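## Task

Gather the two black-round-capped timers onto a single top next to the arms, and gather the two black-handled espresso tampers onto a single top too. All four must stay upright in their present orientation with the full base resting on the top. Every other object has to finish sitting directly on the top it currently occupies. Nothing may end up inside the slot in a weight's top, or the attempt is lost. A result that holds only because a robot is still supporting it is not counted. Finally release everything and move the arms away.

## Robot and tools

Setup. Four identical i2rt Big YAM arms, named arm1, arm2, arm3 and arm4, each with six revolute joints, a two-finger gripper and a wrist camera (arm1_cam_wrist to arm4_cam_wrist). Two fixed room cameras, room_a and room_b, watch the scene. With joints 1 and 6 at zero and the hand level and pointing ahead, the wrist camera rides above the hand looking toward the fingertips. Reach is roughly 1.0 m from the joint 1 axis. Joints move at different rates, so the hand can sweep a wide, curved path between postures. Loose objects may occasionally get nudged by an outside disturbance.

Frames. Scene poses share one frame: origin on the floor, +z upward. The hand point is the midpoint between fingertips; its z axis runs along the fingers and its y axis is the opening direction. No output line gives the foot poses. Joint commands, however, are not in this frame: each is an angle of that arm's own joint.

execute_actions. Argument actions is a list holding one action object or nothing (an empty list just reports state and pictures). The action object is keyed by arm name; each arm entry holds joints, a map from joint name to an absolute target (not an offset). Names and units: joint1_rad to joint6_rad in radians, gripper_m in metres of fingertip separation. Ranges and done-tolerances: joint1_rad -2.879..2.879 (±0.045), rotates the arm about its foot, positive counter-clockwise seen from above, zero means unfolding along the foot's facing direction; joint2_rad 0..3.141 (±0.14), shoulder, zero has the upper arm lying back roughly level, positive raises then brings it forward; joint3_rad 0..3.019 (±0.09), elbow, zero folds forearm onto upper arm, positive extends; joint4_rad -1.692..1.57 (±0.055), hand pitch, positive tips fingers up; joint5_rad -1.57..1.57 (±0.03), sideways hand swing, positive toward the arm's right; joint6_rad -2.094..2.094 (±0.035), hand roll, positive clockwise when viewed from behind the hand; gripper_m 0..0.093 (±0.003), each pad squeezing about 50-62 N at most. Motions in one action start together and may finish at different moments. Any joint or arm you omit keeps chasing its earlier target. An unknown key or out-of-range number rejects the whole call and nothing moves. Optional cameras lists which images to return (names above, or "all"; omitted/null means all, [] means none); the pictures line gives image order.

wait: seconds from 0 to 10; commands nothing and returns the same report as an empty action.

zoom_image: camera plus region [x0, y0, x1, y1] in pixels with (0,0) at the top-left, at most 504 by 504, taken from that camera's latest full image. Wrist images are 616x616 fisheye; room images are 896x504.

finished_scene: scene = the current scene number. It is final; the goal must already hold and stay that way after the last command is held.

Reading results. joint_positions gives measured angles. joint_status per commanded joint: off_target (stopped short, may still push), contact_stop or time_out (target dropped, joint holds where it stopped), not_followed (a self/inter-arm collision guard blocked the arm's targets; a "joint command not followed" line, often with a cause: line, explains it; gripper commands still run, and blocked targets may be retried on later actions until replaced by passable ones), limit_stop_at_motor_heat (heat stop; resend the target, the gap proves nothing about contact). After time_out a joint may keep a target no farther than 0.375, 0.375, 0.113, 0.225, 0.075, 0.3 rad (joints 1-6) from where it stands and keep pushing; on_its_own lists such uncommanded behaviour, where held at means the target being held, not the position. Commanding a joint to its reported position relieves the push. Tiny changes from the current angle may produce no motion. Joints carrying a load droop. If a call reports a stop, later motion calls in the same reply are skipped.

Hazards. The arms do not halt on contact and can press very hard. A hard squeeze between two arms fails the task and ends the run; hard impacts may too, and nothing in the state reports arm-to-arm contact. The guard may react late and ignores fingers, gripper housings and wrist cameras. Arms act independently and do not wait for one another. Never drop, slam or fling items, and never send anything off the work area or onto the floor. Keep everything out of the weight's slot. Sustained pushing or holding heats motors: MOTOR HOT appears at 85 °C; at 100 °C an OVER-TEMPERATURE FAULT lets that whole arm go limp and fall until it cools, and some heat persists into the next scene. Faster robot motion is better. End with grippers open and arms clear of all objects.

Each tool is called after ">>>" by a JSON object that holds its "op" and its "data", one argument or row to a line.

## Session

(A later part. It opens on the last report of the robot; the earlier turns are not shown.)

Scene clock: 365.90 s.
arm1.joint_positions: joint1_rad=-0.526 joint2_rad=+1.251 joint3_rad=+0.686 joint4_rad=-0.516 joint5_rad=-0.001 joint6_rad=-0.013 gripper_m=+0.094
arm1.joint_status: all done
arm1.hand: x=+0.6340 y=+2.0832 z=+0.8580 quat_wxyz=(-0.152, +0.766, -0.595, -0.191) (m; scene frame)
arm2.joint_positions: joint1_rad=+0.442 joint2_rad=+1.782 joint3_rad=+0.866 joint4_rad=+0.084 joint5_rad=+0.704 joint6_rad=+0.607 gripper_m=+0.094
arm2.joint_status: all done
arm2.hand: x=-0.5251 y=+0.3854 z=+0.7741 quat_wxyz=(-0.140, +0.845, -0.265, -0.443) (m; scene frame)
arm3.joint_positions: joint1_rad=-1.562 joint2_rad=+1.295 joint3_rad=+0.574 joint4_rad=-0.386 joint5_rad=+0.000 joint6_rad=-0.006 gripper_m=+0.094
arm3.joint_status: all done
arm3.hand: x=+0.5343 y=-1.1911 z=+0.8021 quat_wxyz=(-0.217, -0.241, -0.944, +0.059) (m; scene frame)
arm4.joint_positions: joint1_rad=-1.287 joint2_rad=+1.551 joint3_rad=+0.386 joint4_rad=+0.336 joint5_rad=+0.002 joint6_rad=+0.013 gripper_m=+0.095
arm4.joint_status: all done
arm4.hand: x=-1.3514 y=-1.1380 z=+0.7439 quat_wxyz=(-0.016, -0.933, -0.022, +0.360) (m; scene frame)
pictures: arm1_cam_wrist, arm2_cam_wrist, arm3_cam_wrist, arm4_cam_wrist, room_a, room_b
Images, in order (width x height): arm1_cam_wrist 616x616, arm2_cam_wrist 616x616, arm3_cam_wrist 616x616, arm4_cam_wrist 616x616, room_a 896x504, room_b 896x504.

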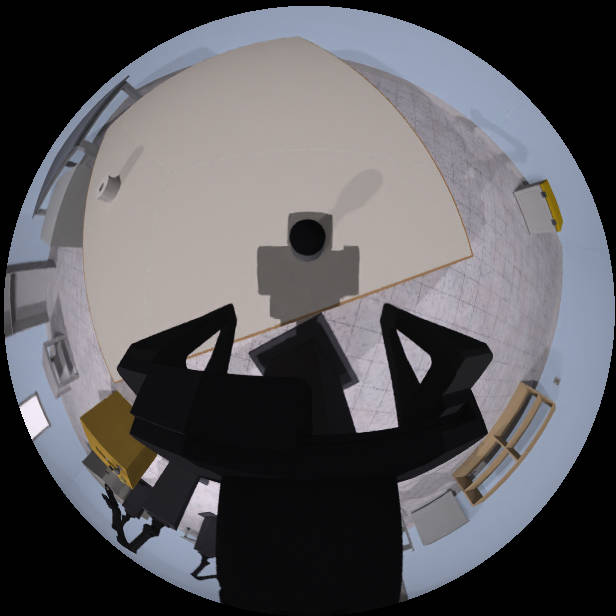

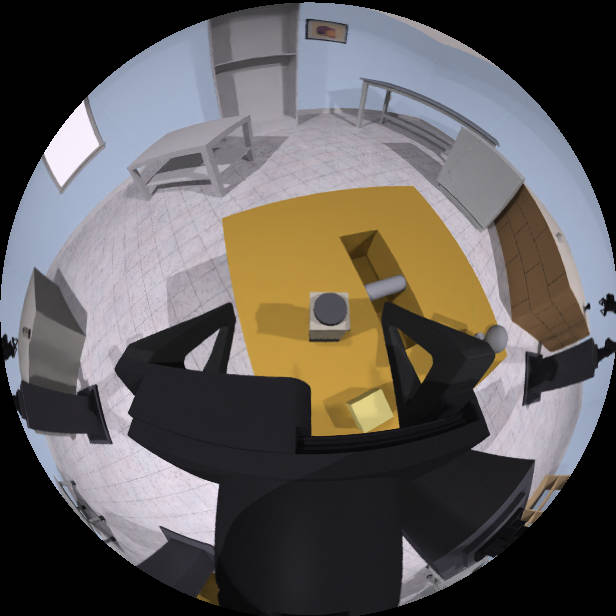

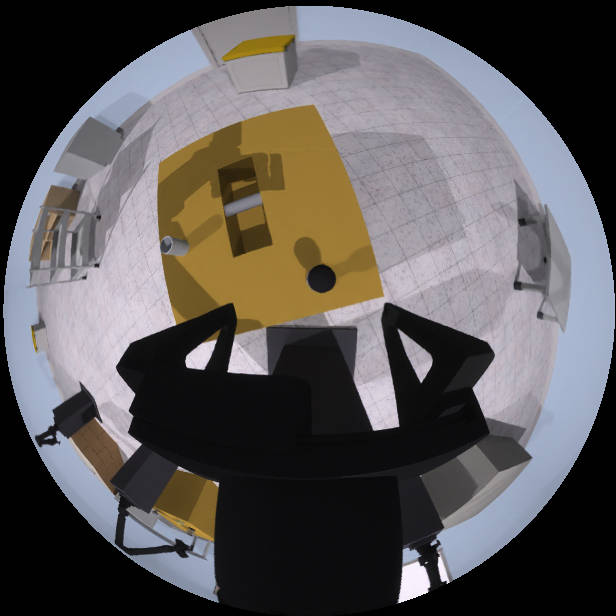

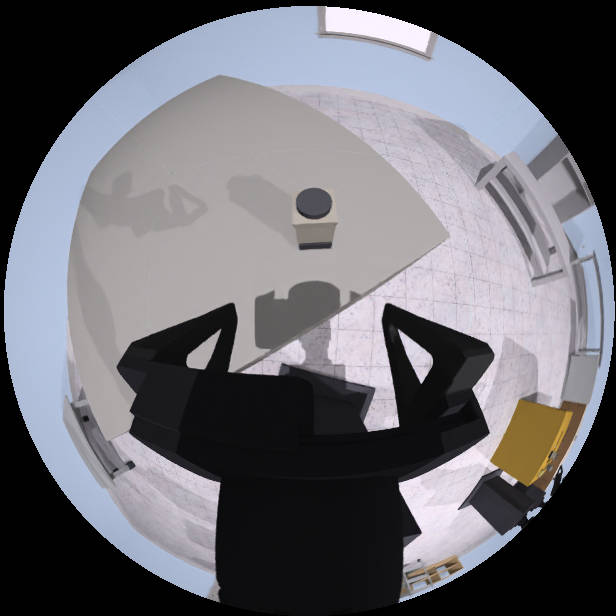

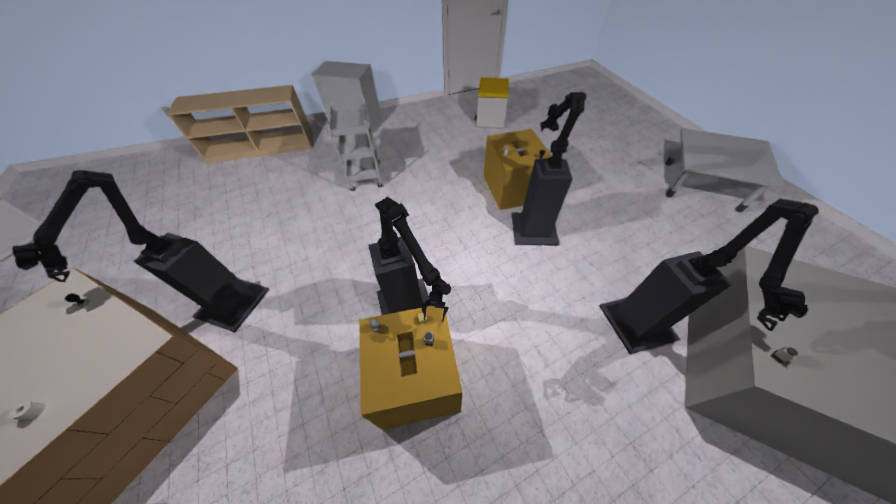

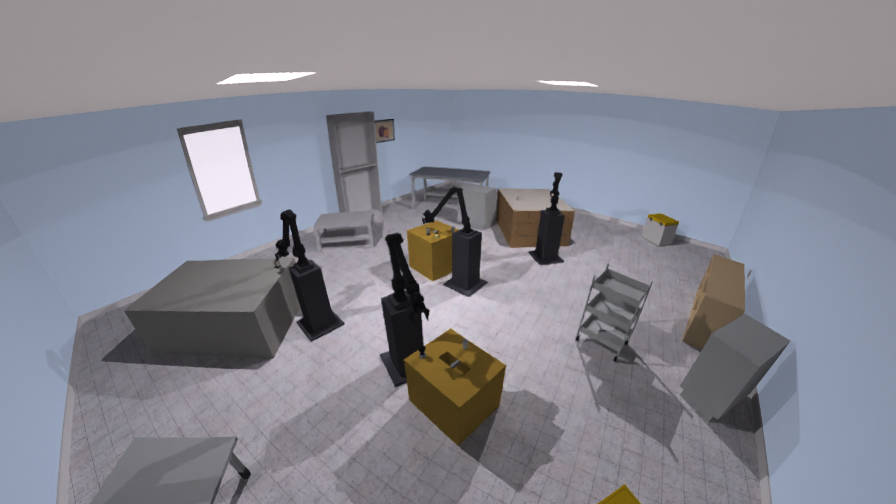

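>>> {"op": "execute_actions", "data": {
  "actions": [
    {"arm1": {"joints": {"joint1_rad": 1.864}}, "arm2": {"joints": {"joint1_rad": 0.338, "joint2_rad": 1.989, "joint3_rad": 0.885, "joint4_rad": 0.36, "joint5_rad": 0.629, "joint6_rad": 0.51}}, "arm3": {"joints": {"joint1_rad": -1.617, "joint2_rad": 1.905, "joint3_rad": 0.515, "joint4_rad": 0.325}}, "arm4": {"joints": {"joint1_rad": 2.795, "joint2_rad": 1.4, "joint3_rad": 0.9, "joint4_rad": 0.05}}}
  ],
  "cameras": ["arm2_cam_wrist", "arm3_cam_wrist", "room_a"]
}}

Scene clock: 488.93 s.
arm1.joint_positions: joint1_rad=+1.863 joint2_rad=+1.251 joint3_rad=+0.686 joint4_rad=-0.516 joint5_rad=-0.001 joint6_rad=-0.012 gripper_m=+0.094
arm1.joint_status: all done
arm1.hand: x=+0.5288 y=+1.3360 z=+0.8562 quat_wxyz=(+0.120, +0.835, +0.494, -0.210) (m; scene frame)
arm2.joint_positions: joint1_rad=+0.330 joint2_rad=+1.994 joint3_rad=+0.866 joint4_rad=+0.340 joint5_rad=+0.630 joint6_rad=+0.524 gripper_m=+0.094
arm2.joint_status: all done
arm2.hand: x=-0.5394 y=+0.4341 z=+0.6933 quat_wxyz=(-0.141, +0.846, -0.272, -0.437) (m; scene frame)
arm3.joint_positions: joint1_rad=-1.612 joint2_rad=+1.908 joint3_rad=+0.521 joint4_rad=+0.310 joint5_rad=+0.000 joint6_rad=-0.006 gripper_m=+0.094
arm3.joint_status: all done
arm3.hand: x=+0.5373 y=-1.2164 z=+0.6344 quat_wxyz=(-0.230, -0.263, -0.934, +0.069) (m; scene frame)
arm4.joint_positions: joint1_rad=+2.801 joint2_rad=+1.413 joint3_rad=+0.873 joint4_rad=+0.066 joint5_rad=-0.001 joint6_rad=+0.013 gripper_m=+0.095
arm4.joint_status: all done
arm4.hand: x=-0.6484 y=-0.6237 z=+0.9732 quat_wxyz=(-0.455, +0.411, -0.749, -0.252) (m; scene frame)
pictures: arm2_cam_wrist, arm3_cam_wrist, room_a
Images, in order (width x height): arm2_cam_wrist 616x616, arm3_cam_wrist 616x616, room_a 896x504.

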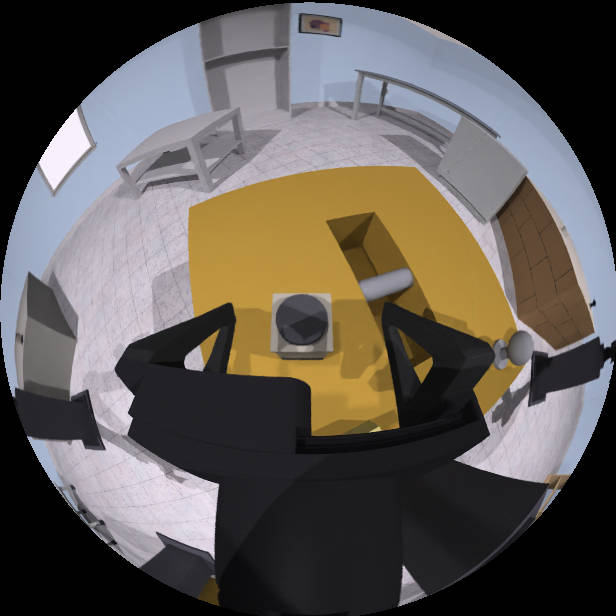

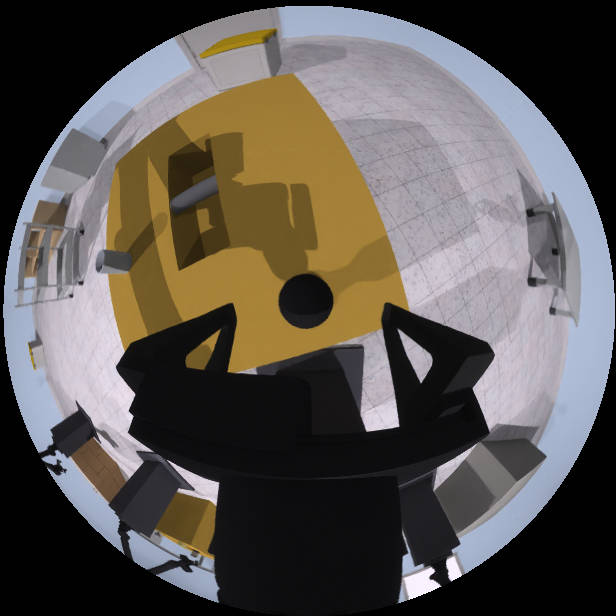

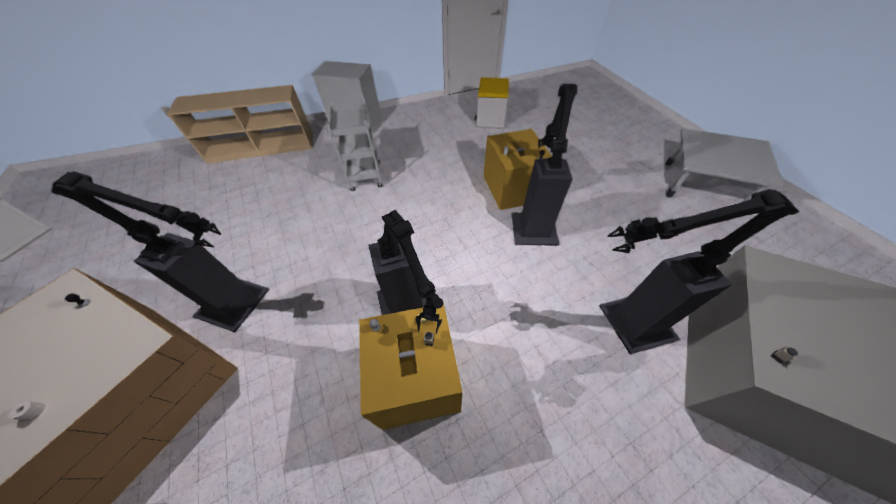

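>>> {"op": "zoom_image", "data": {
  "camera": "arm2_cam_wrist",
  "region": [220, 270, 400, 390]
}}

>>> {"op": "zoom_image", "data": {
  "camera": "arm3_cam_wrist",
  "region": [220, 250, 400, 370]
}}

Region (220, 270, 400, 390) of arm2_cam_wrist's 616x616 image, scaled by 2.800, with more detail than that image has.

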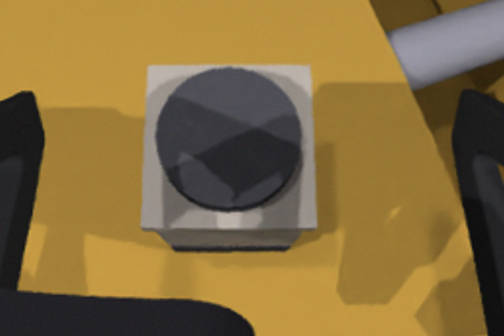

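Region (220, 250, 400, 370) of arm3_cam_wrist's 616x616 image, scaled by 2.800, with more detail than that image has.

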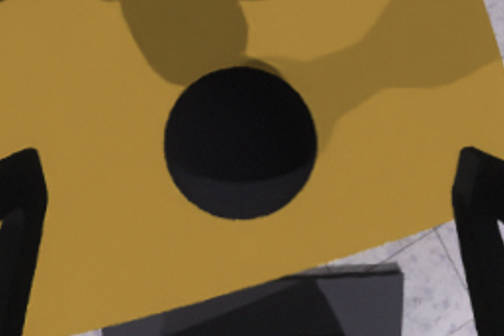

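>>> {"op": "execute_actions", "data": {
  "actions": [
    {"arm2": {"joints": {"joint2_rad": 2.242, "joint3_rad": 0.953, "joint4_rad": 0.565}}, "arm3": {"joints": {"joint2_rad": 2.158, "joint3_rad": 0.605, "joint4_rad": 0.506}}}
  ],
  "cameras": ["arm2_cam_wrist", "arm3_cam_wrist", "room_b"]
}}

Scene clock: 539.83 s.
arm1.joint_positions: joint1_rad=+1.863 joint2_rad=+1.251 joint3_rad=+0.686 joint4_rad=-0.516 joint5_rad=-0.001 joint6_rad=-0.012 gripper_m=+0.094
arm1.joint_status: not commanded
arm1.hand: x=+0.5288 y=+1.3360 z=+0.8562 quat_wxyz=(+0.120, +0.835, +0.494, -0.210) (m; scene frame)
arm2.joint_positions: joint1_rad=+0.330 joint2_rad=+2.247 joint3_rad=+0.947 joint4_rad=+0.544 joint5_rad=+0.630 joint6_rad=+0.523 gripper_m=+0.094
arm2.joint_status: all done
arm2.hand: x=-0.5550 y=+0.4305 z=+0.6105 quat_wxyz=(-0.135, +0.839, -0.275, -0.450) (m; scene frame)
arm3.joint_positions: joint1_rad=-1.612 joint2_rad=+2.169 joint3_rad=+0.606 joint4_rad=+0.491 joint5_rad=+0.000 joint6_rad=-0.006 gripper_m=+0.094
arm3.joint_status: all done
arm3.hand: x=+0.5483 y=-1.2237 z=+0.5680 quat_wxyz=(-0.232, -0.263, -0.934, +0.069) (m; scene frame)
arm4.joint_positions: joint1_rad=+2.801 joint2_rad=+1.413 joint3_rad=+0.873 joint4_rad=+0.066 joint5_rad=-0.001 joint6_rad=+0.013 gripper_m=+0.095
arm4.joint_status: not commanded
arm4.hand: x=-0.6484 y=-0.6237 z=+0.9732 quat_wxyz=(-0.455, +0.411, -0.749, -0.252) (m; scene frame)
pictures: arm2_cam_wrist, arm3_cam_wrist, room_b
Images, in order (width x height): arm2_cam_wrist 616x616, arm3_cam_wrist 616x616, room_b 896x504.

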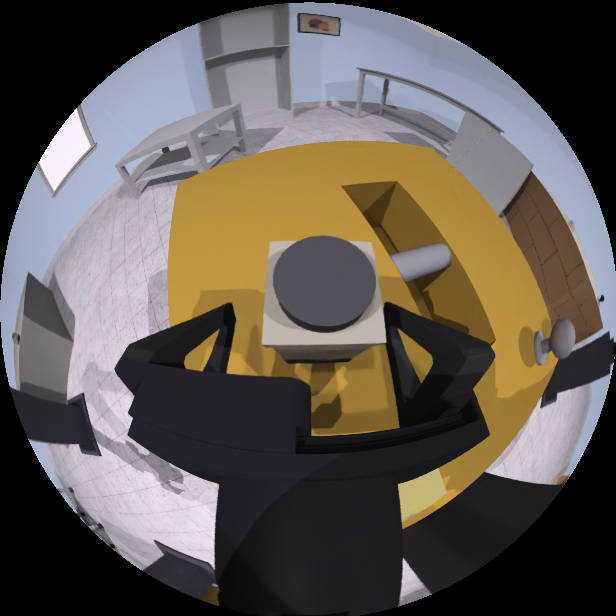

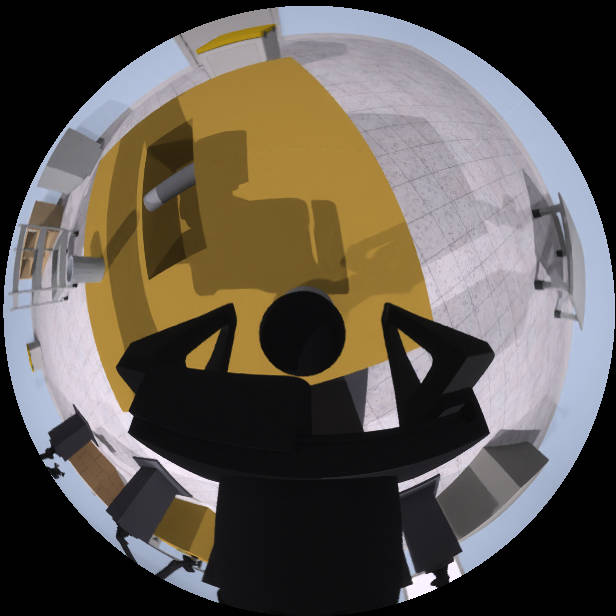

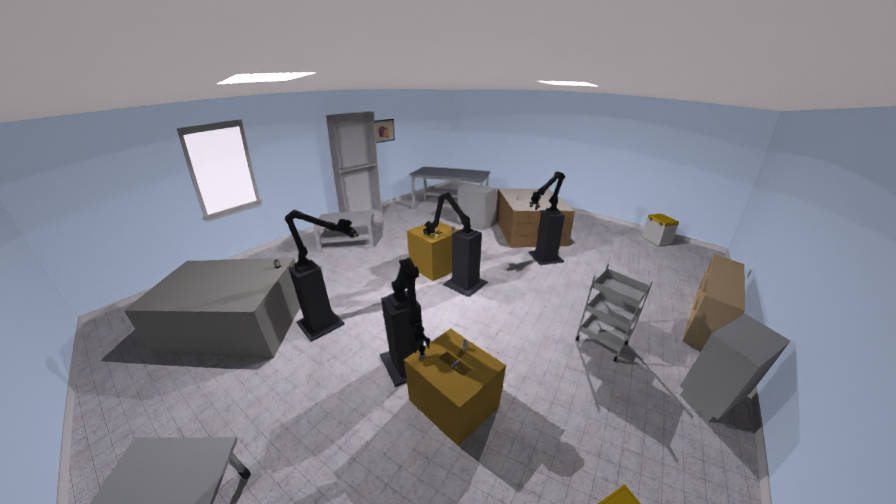

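>>> {"op": "zoom_image", "data": {
  "camera": "arm2_cam_wrist",
  "region": [215, 220, 415, 390]
}}

>>> {"op": "zoom_image", "data": {
  "camera": "arm2_cam_wrist",
  "region": [500, 290, 600, 390]
}}

>>> {"op": "zoom_image", "data": {
  "camera": "arm3_cam_wrist",
  "region": [220, 270, 400, 390]
}}

>>> {"op": "zoom_image", "data": {
  "camera": "room_b",
  "region": [390, 310, 460, 370]
}}

Region (215, 220, 415, 390) of arm2_cam_wrist's 616x616 image, scaled by 2.520, with more detail than that image has; it fills the top 428 rows of this view, and the rest is white.

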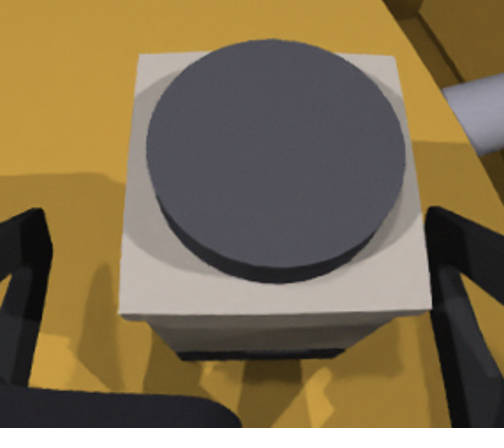

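Region (500, 290, 600, 390) of arm2_cam_wrist's 616x616 image, scaled by 5.040, with more detail than that image has.

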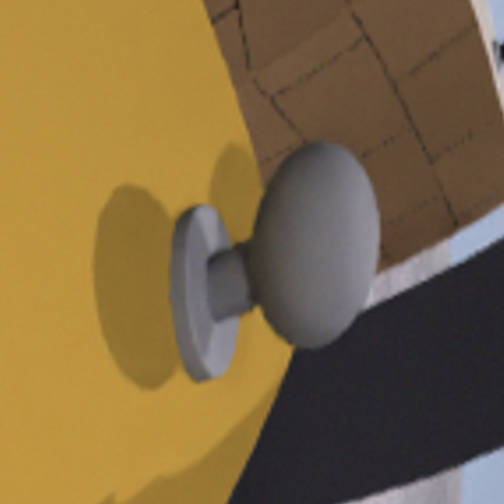

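Region (220, 270, 400, 390) of arm3_cam_wrist's 616x616 image, scaled by 2.800, with more detail than that image has.

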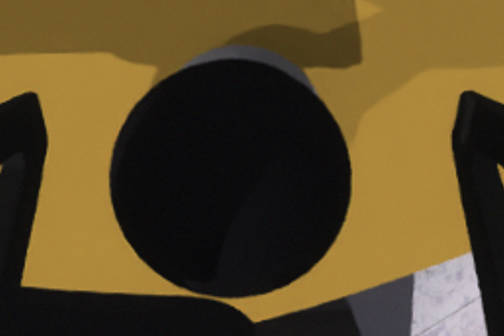

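Region (390, 310, 460, 370) of room_b's 896x504 image, scaled by 7.200, with more detail than that image has; it fills the top 432 rows of this view, and the rest is white.

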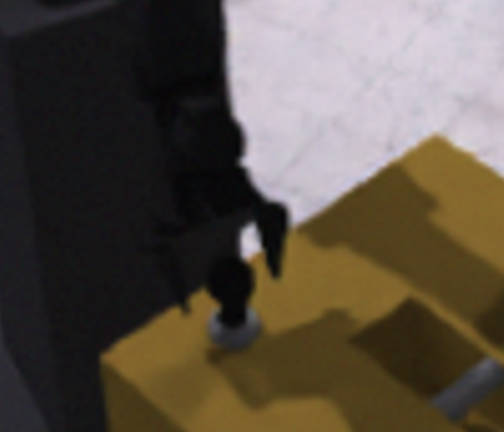

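>>> {"op": "execute_actions", "data": {
  "actions": [
    {"arm2": {"joints": {"joint3_rad": 0.924, "gripper_m": 0.07}}, "arm3": {"joints": {"joint2_rad": 2.122, "joint3_rad": 0.575, "gripper_m": 0.065}}}
  ],
  "cameras": ["arm2_cam_wrist", "arm3_cam_wrist"]
}}

Scene clock: 586.97 s.
arm1.joint_positions: joint1_rad=+1.863 joint2_rad=+1.251 joint3_rad=+0.686 joint4_rad=-0.516 joint5_rad=-0.001 joint6_rad=-0.012 gripper_m=+0.094
arm1.joint_status: not commanded
arm1.hand: x=+0.5288 y=+1.3360 z=+0.8562 quat_wxyz=(+0.120, +0.835, +0.494, -0.210) (m; scene frame)
arm2.joint_positions: joint1_rad=+0.330 joint2_rad=+2.246 joint3_rad=+0.928 joint4_rad=+0.545 joint5_rad=+0.630 joint6_rad=+0.523 gripper_m=+0.070
arm2.joint_status: all done
arm2.hand: x=-0.5455 y=+0.4322 z=+0.6065 quat_wxyz=(-0.138, +0.843, -0.273, -0.443) (m; scene frame)
arm3.joint_positions: joint1_rad=-1.612 joint2_rad=+2.133 joint3_rad=+0.579 joint4_rad=+0.493 joint5_rad=+0.000 joint6_rad=-0.006 gripper_m=+0.065
arm3.joint_status: all done
arm3.hand: x=+0.5448 y=-1.2215 z=+0.5789 quat_wxyz=(-0.237, -0.263, -0.933, +0.071) (m; scene frame)
arm4.joint_positions: joint1_rad=+2.801 joint2_rad=+1.413 joint3_rad=+0.873 joint4_rad=+0.066 joint5_rad=-0.001 joint6_rad=+0.013 gripper_m=+0.095
arm4.joint_status: not commanded
arm4.hand: x=-0.6484 y=-0.6237 z=+0.9732 quat_wxyz=(-0.455, +0.411, -0.749, -0.252) (m; scene frame)
pictures: arm2_cam_wrist, arm3_cam_wrist
Images, in order (width x height): arm2_cam_wrist 616x616, arm3_cam_wrist 616x616.

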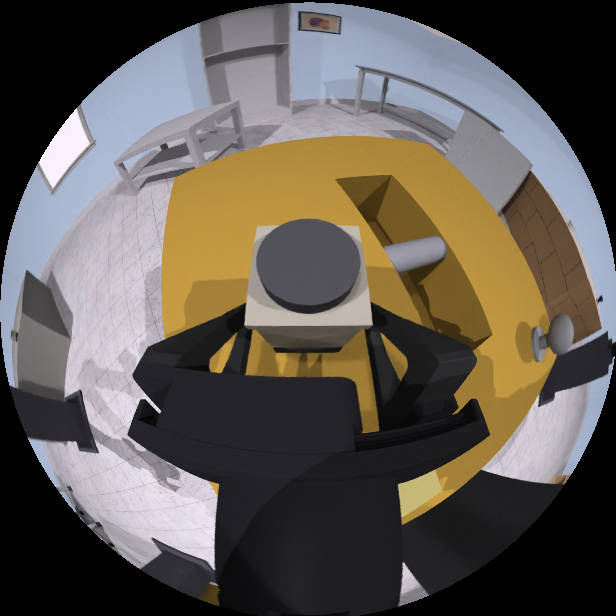

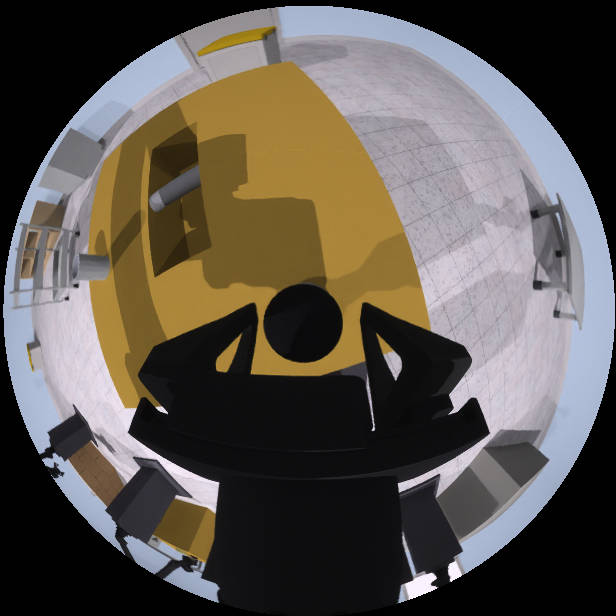

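>>> {"op": "execute_actions", "data": {
  "actions": [
    {"arm2": {"joints": {"gripper_m": 0.03}}, "arm3": {"joints": {"joint2_rad": 2.134}}}
  ],
  "cameras": ["arm2_cam_wrist", "arm3_cam_wrist"]
}}

Scene clock: 596.97 s.
arm1.joint_positions: joint1_rad=+1.863 joint2_rad=+1.251 joint3_rad=+0.686 joint4_rad=-0.516 joint5_rad=-0.001 joint6_rad=-0.012 gripper_m=+0.094
arm1.joint_status: not commanded
arm1.hand: x=+0.5288 y=+1.3360 z=+0.8562 quat_wxyz=(+0.120, +0.835, +0.494, -0.210) (m; scene frame)
arm2.joint_positions: joint1_rad=+0.330 joint2_rad=+2.246 joint3_rad=+0.928 joint4_rad=+0.546 joint5_rad=+0.629 joint6_rad=+0.523 gripper_m=+0.044
arm2.joint_status: gripper_m off_target (ended at +0.044, target +0.030)
arm2.hand: x=-0.5456 y=+0.4321 z=+0.6065 quat_wxyz=(-0.138, +0.843, -0.273, -0.443) (m; scene frame)
arm3.joint_positions: joint1_rad=-1.612 joint2_rad=+2.133 joint3_rad=+0.579 joint4_rad=+0.493 joint5_rad=+0.000 joint6_rad=-0.006 gripper_m=+0.065
arm3.joint_status: all done
arm3.hand: x=+0.5448 y=-1.2215 z=+0.5789 quat_wxyz=(-0.237, -0.263, -0.933, +0.071) (m; scene frame)
arm4.joint_positions: joint1_rad=+2.801 joint2_rad=+1.413 joint3_rad=+0.873 joint4_rad=+0.066 joint5_rad=-0.001 joint6_rad=+0.013 gripper_m=+0.095
arm4.joint_status: not commanded
arm4.hand: x=-0.6484 y=-0.6237 z=+0.9732 quat_wxyz=(-0.455, +0.411, -0.749, -0.252) (m; scene frame)
pictures: arm2_cam_wrist, arm3_cam_wrist
Images, in order (width x height): arm2_cam_wrist 616x616, arm3_cam_wrist 616x616.

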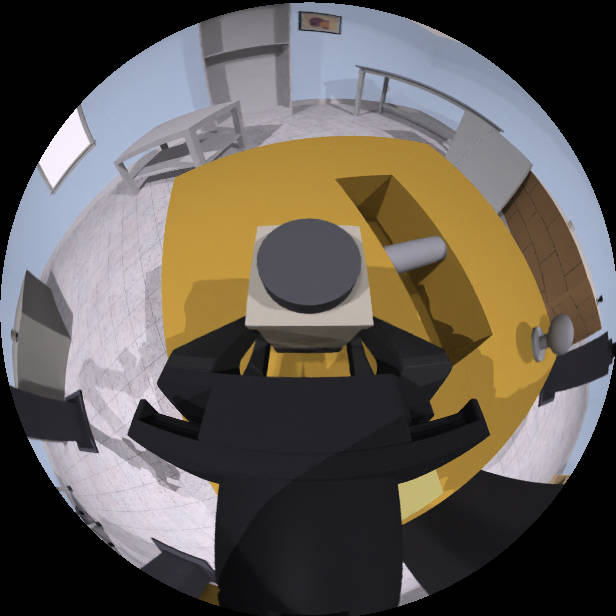

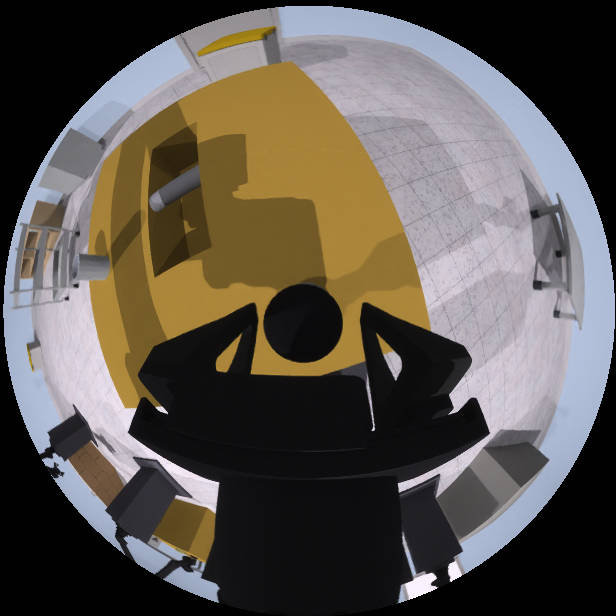

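>>> {"op": "execute_actions", "data": {
  "actions": [
    {"arm2": {"joints": {"joint1_rad": 1.155, "joint2_rad": 2.125, "joint3_rad": 1.53, "joint4_rad": 0.01, "joint5_rad": 0.0, "joint6_rad": -0.012, "gripper_m": 0.025}}, "arm3": {"joints": {"joint4_rad": 0.46}}, "arm4": {"joints": {"joint2_rad": 2.45, "joint3_rad": 2.04, "joint4_rad": -0.02}}}
  ],
  "cameras": ["arm2_cam_wrist", "arm3_cam_wrist", "arm4_cam_wrist", "room_a"]
}}

Scene clock: 626.57 s.
arm1.joint_positions: joint1_rad=+1.863 joint2_rad=+1.251 joint3_rad=+0.686 joint4_rad=-0.516 joint5_rad=-0.001 joint6_rad=-0.012 gripper_m=+0.094
arm1.joint_status: not commanded
arm1.hand: x=+0.5288 y=+1.3360 z=+0.8562 quat_wxyz=(+0.120, +0.835, +0.494, -0.210) (m; scene frame)
arm2.joint_positions: joint1_rad=+1.146 joint2_rad=+2.116 joint3_rad=+1.505 joint4_rad=+0.021 joint5_rad=+0.001 joint6_rad=+0.002 gripper_m=+0.044
arm2.joint_status: gripper_m off_target (ended at +0.044, target +0.025); the others done
arm2.hand: x=-0.4125 y=-0.2327 z=+0.8106 quat_wxyz=(+0.228, +0.776, +0.416, -0.416) (m; scene frame)
arm3.joint_positions: joint1_rad=-1.612 joint2_rad=+2.133 joint3_rad=+0.579 joint4_rad=+0.467 joint5_rad=+0.000 joint6_rad=-0.006 gripper_m=+0.065
arm3.joint_status: all done
arm3.hand: x=+0.5401 y=-1.2185 z=+0.5759 quat_wxyz=(-0.225, -0.263, -0.936, +0.067) (m; scene frame)
arm4.joint_positions: joint1_rad=+2.801 joint2_rad=+2.472 joint3_rad=+1.984 joint4_rad=-0.009 joint5_rad=-0.001 joint6_rad=+0.013 gripper_m=+0.095
arm4.joint_status: all done
arm4.hand: x=-0.4673 y=-0.3380 z=+0.7820 quat_wxyz=(-0.447, +0.414, -0.754, -0.247) (m; scene frame)
pictures: arm2_cam_wrist, arm3_cam_wrist, arm4_cam_wrist, room_a
Images, in order (width x height): arm2_cam_wrist 616x616, arm3_cam_wrist 616x616, arm4_cam_wrist 616x616, room_a 896x504.

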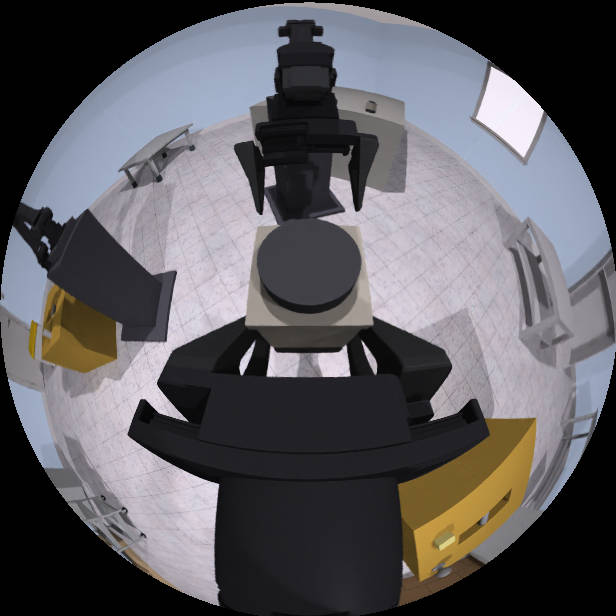

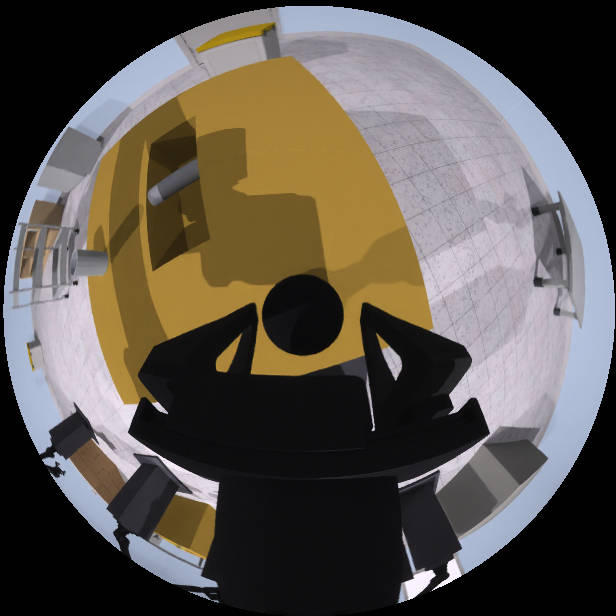

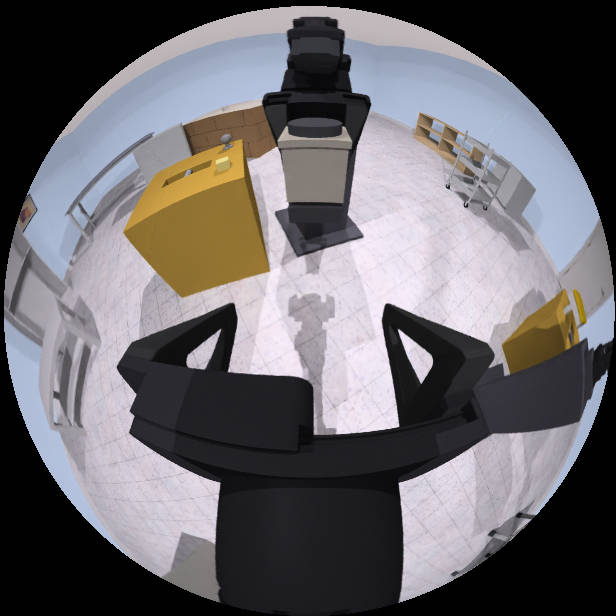

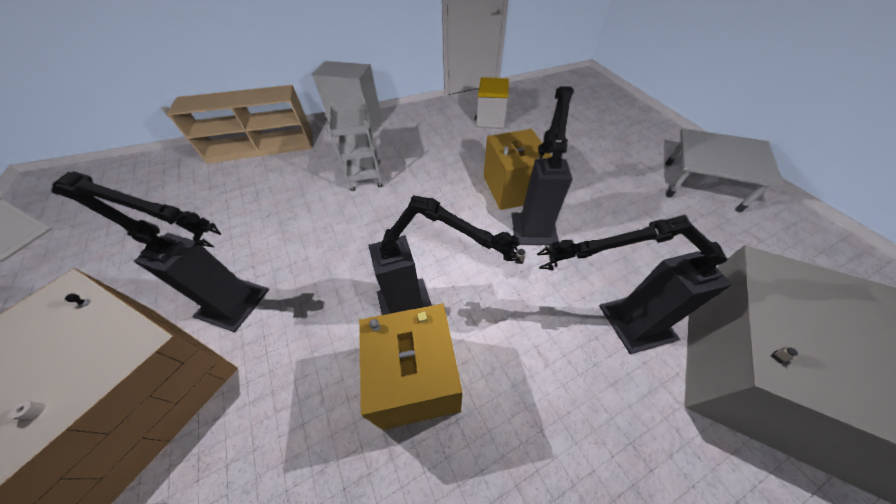

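>>> {"op": "execute_actions", "data": {
  "actions": []
}}

Scene clock: 642.87 s.
arm1.joint_positions: joint1_rad=+1.863 joint2_rad=+1.251 joint3_rad=+0.686 joint4_rad=-0.516 joint5_rad=-0.001 joint6_rad=-0.012 gripper_m=+0.094
arm1.joint_status: not commanded
arm1.hand: x=+0.5288 y=+1.3360 z=+0.8562 quat_wxyz=(+0.120, +0.835, +0.494, -0.210) (m; scene frame)
arm2.joint_positions: joint1_rad=+1.146 joint2_rad=+2.116 joint3_rad=+1.505 joint4_rad=+0.021 joint5_rad=+0.001 joint6_rad=+0.002 gripper_m=+0.044
arm2.joint_status: gripper_m off_target (ended at +0.044, target +0.025); the others done
arm2.hand: x=-0.4125 y=-0.2327 z=+0.8106 quat_wxyz=(+0.228, +0.776, +0.416, -0.416) (m; scene frame)
arm3.joint_positions: joint1_rad=-1.612 joint2_rad=+2.133 joint3_rad=+0.579 joint4_rad=+0.467 joint5_rad=+0.000 joint6_rad=-0.006 gripper_m=+0.065
arm3.joint_status: all done
arm3.hand: x=+0.5401 y=-1.2185 z=+0.5759 quat_wxyz=(-0.225, -0.263, -0.936, +0.067) (m; scene frame)
arm4.joint_positions: joint1_rad=+2.801 joint2_rad=+2.472 joint3_rad=+1.984 joint4_rad=-0.009 joint5_rad=-0.001 joint6_rad=+0.013 gripper_m=+0.095
arm4.joint_status: all done
arm4.hand: x=-0.4673 y=-0.3380 z=+0.7820 quat_wxyz=(-0.447, +0.414, -0.754, -0.247) (m; scene frame)
pictures: arm1_cam_wrist, arm2_cam_wrist, arm3_cam_wrist, arm4_cam_wrist, room_a, room_b
Images, in order (width x height): arm1_cam_wrist 616x616, arm2_cam_wrist 616x616, arm3_cam_wrist 616x616, arm4_cam_wrist 616x616, room_a 896x504, room_b 896x504.

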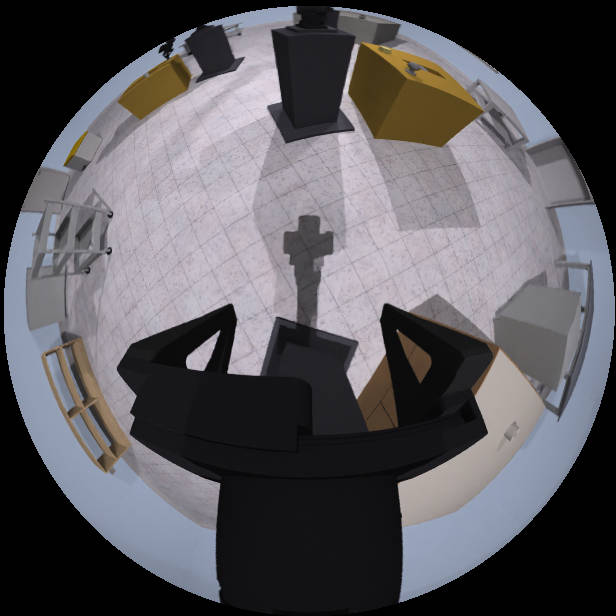

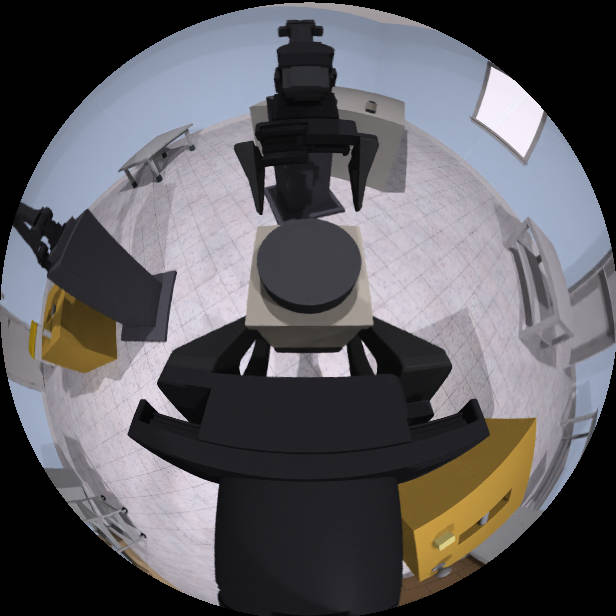

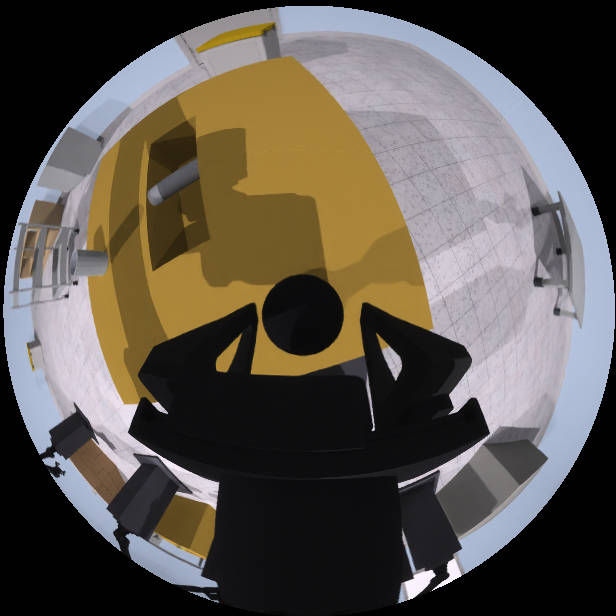

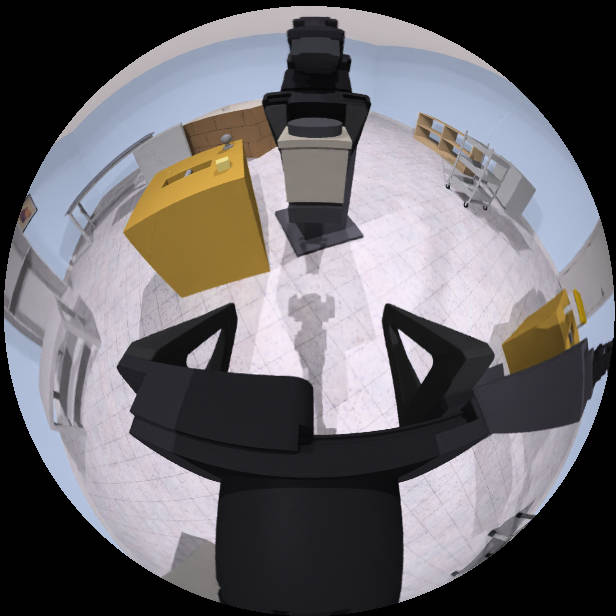

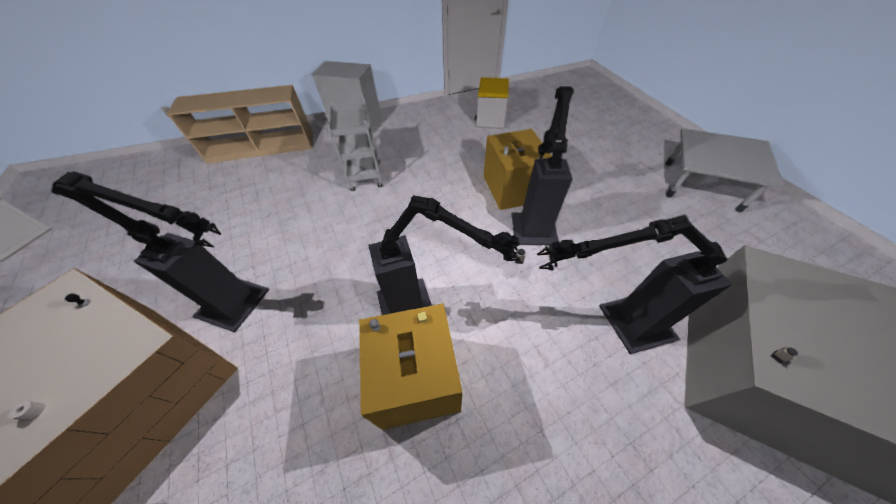

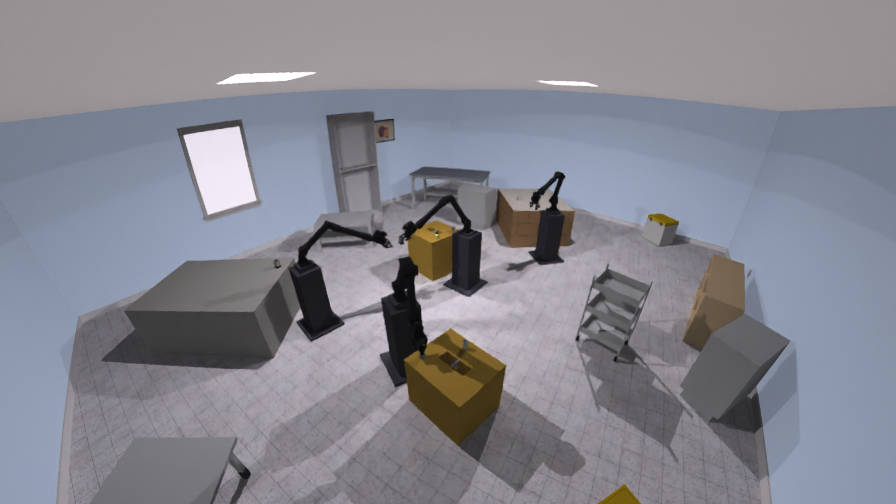

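>>> {"op": "execute_actions", "data": {
  "actions": [
    {"arm2": {"joints": {"joint1_rad": 1.168, "joint2_rad": 2.308, "joint3_rad": 1.725, "joint4_rad": -0.012}}, "arm3": {"joints": {"gripper_m": 0.02}}}
  ],
  "cameras": ["arm2_cam_wrist", "arm3_cam_wrist", "arm4_cam_wrist"]
}}

Scene clock: 668.87 s.
arm1.joint_positions: joint1_rad=+1.863 joint2_rad=+1.251 joint3_rad=+0.686 joint4_rad=-0.516 joint5_rad=-0.001 joint6_rad=-0.012 gripper_m=+0.094
arm1.joint_status: not commanded
arm1.hand: x=+0.5288 y=+1.3360 z=+0.8562 quat_wxyz=(+0.120, +0.835, +0.494, -0.210) (m; scene frame)
arm2.joint_positions: joint1_rad=+1.161 joint2_rad=+2.318 joint3_rad=+1.671 joint4_rad=-0.006 joint5_rad=+0.001 joint6_rad=+0.002 gripper_m=+0.044
arm2.joint_status: all done
arm2.hand: x=-0.4220 y=-0.2699 z=+0.7304 quat_wxyz=(+0.217, +0.785, +0.429, -0.390) (m; scene frame)
arm3.joint_positions: joint1_rad=-1.612 joint2_rad=+2.133 joint3_rad=+0.579 joint4_rad=+0.467 joint5_rad=-0.003 joint6_rad=-0.006 gripper_m=+0.044
arm3.joint_status: gripper_m off_target (ended at +0.044, target +0.020)
arm3.hand: x=+0.5402 y=-1.2180 z=+0.5758 quat_wxyz=(-0.225, -0.263, -0.936, +0.066) (m; scene frame)
arm4.joint_positions: joint1_rad=+2.801 joint2_rad=+2.472 joint3_rad=+1.984 joint4_rad=-0.009 joint5_rad=-0.001 joint6_rad=+0.013 gripper_m=+0.095
arm4.joint_status: not commanded
arm4.hand: x=-0.4673 y=-0.3380 z=+0.7820 quat_wxyz=(-0.447, +0.414, -0.754, -0.247) (m; scene frame)
pictures: arm2_cam_wrist, arm3_cam_wrist, arm4_cam_wrist
Images, in order (width x height): arm2_cam_wrist 616x616, arm3_cam_wrist 616x616, arm4_cam_wrist 616x616.

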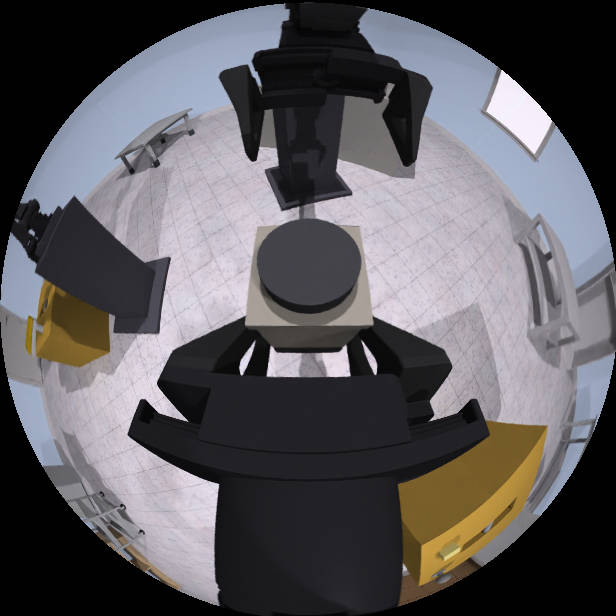

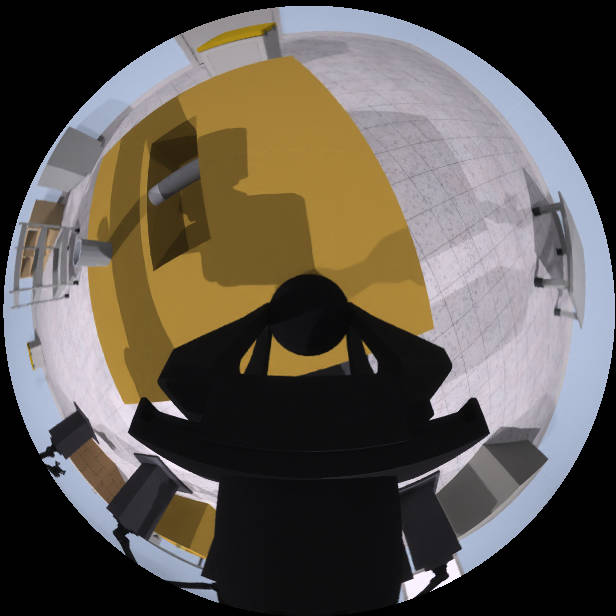

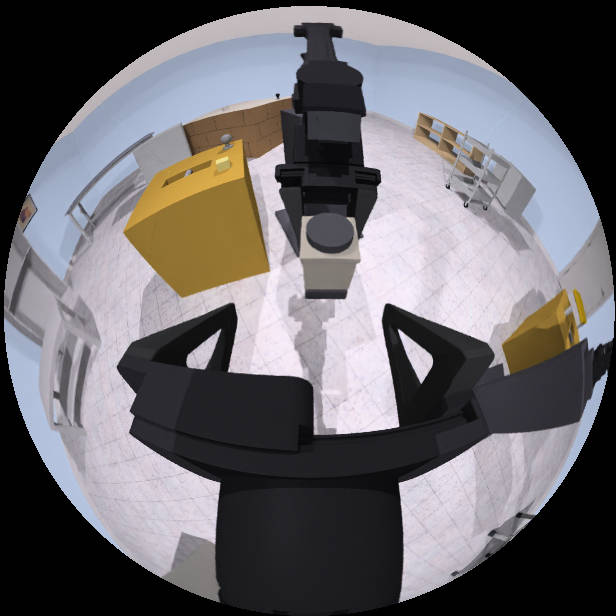

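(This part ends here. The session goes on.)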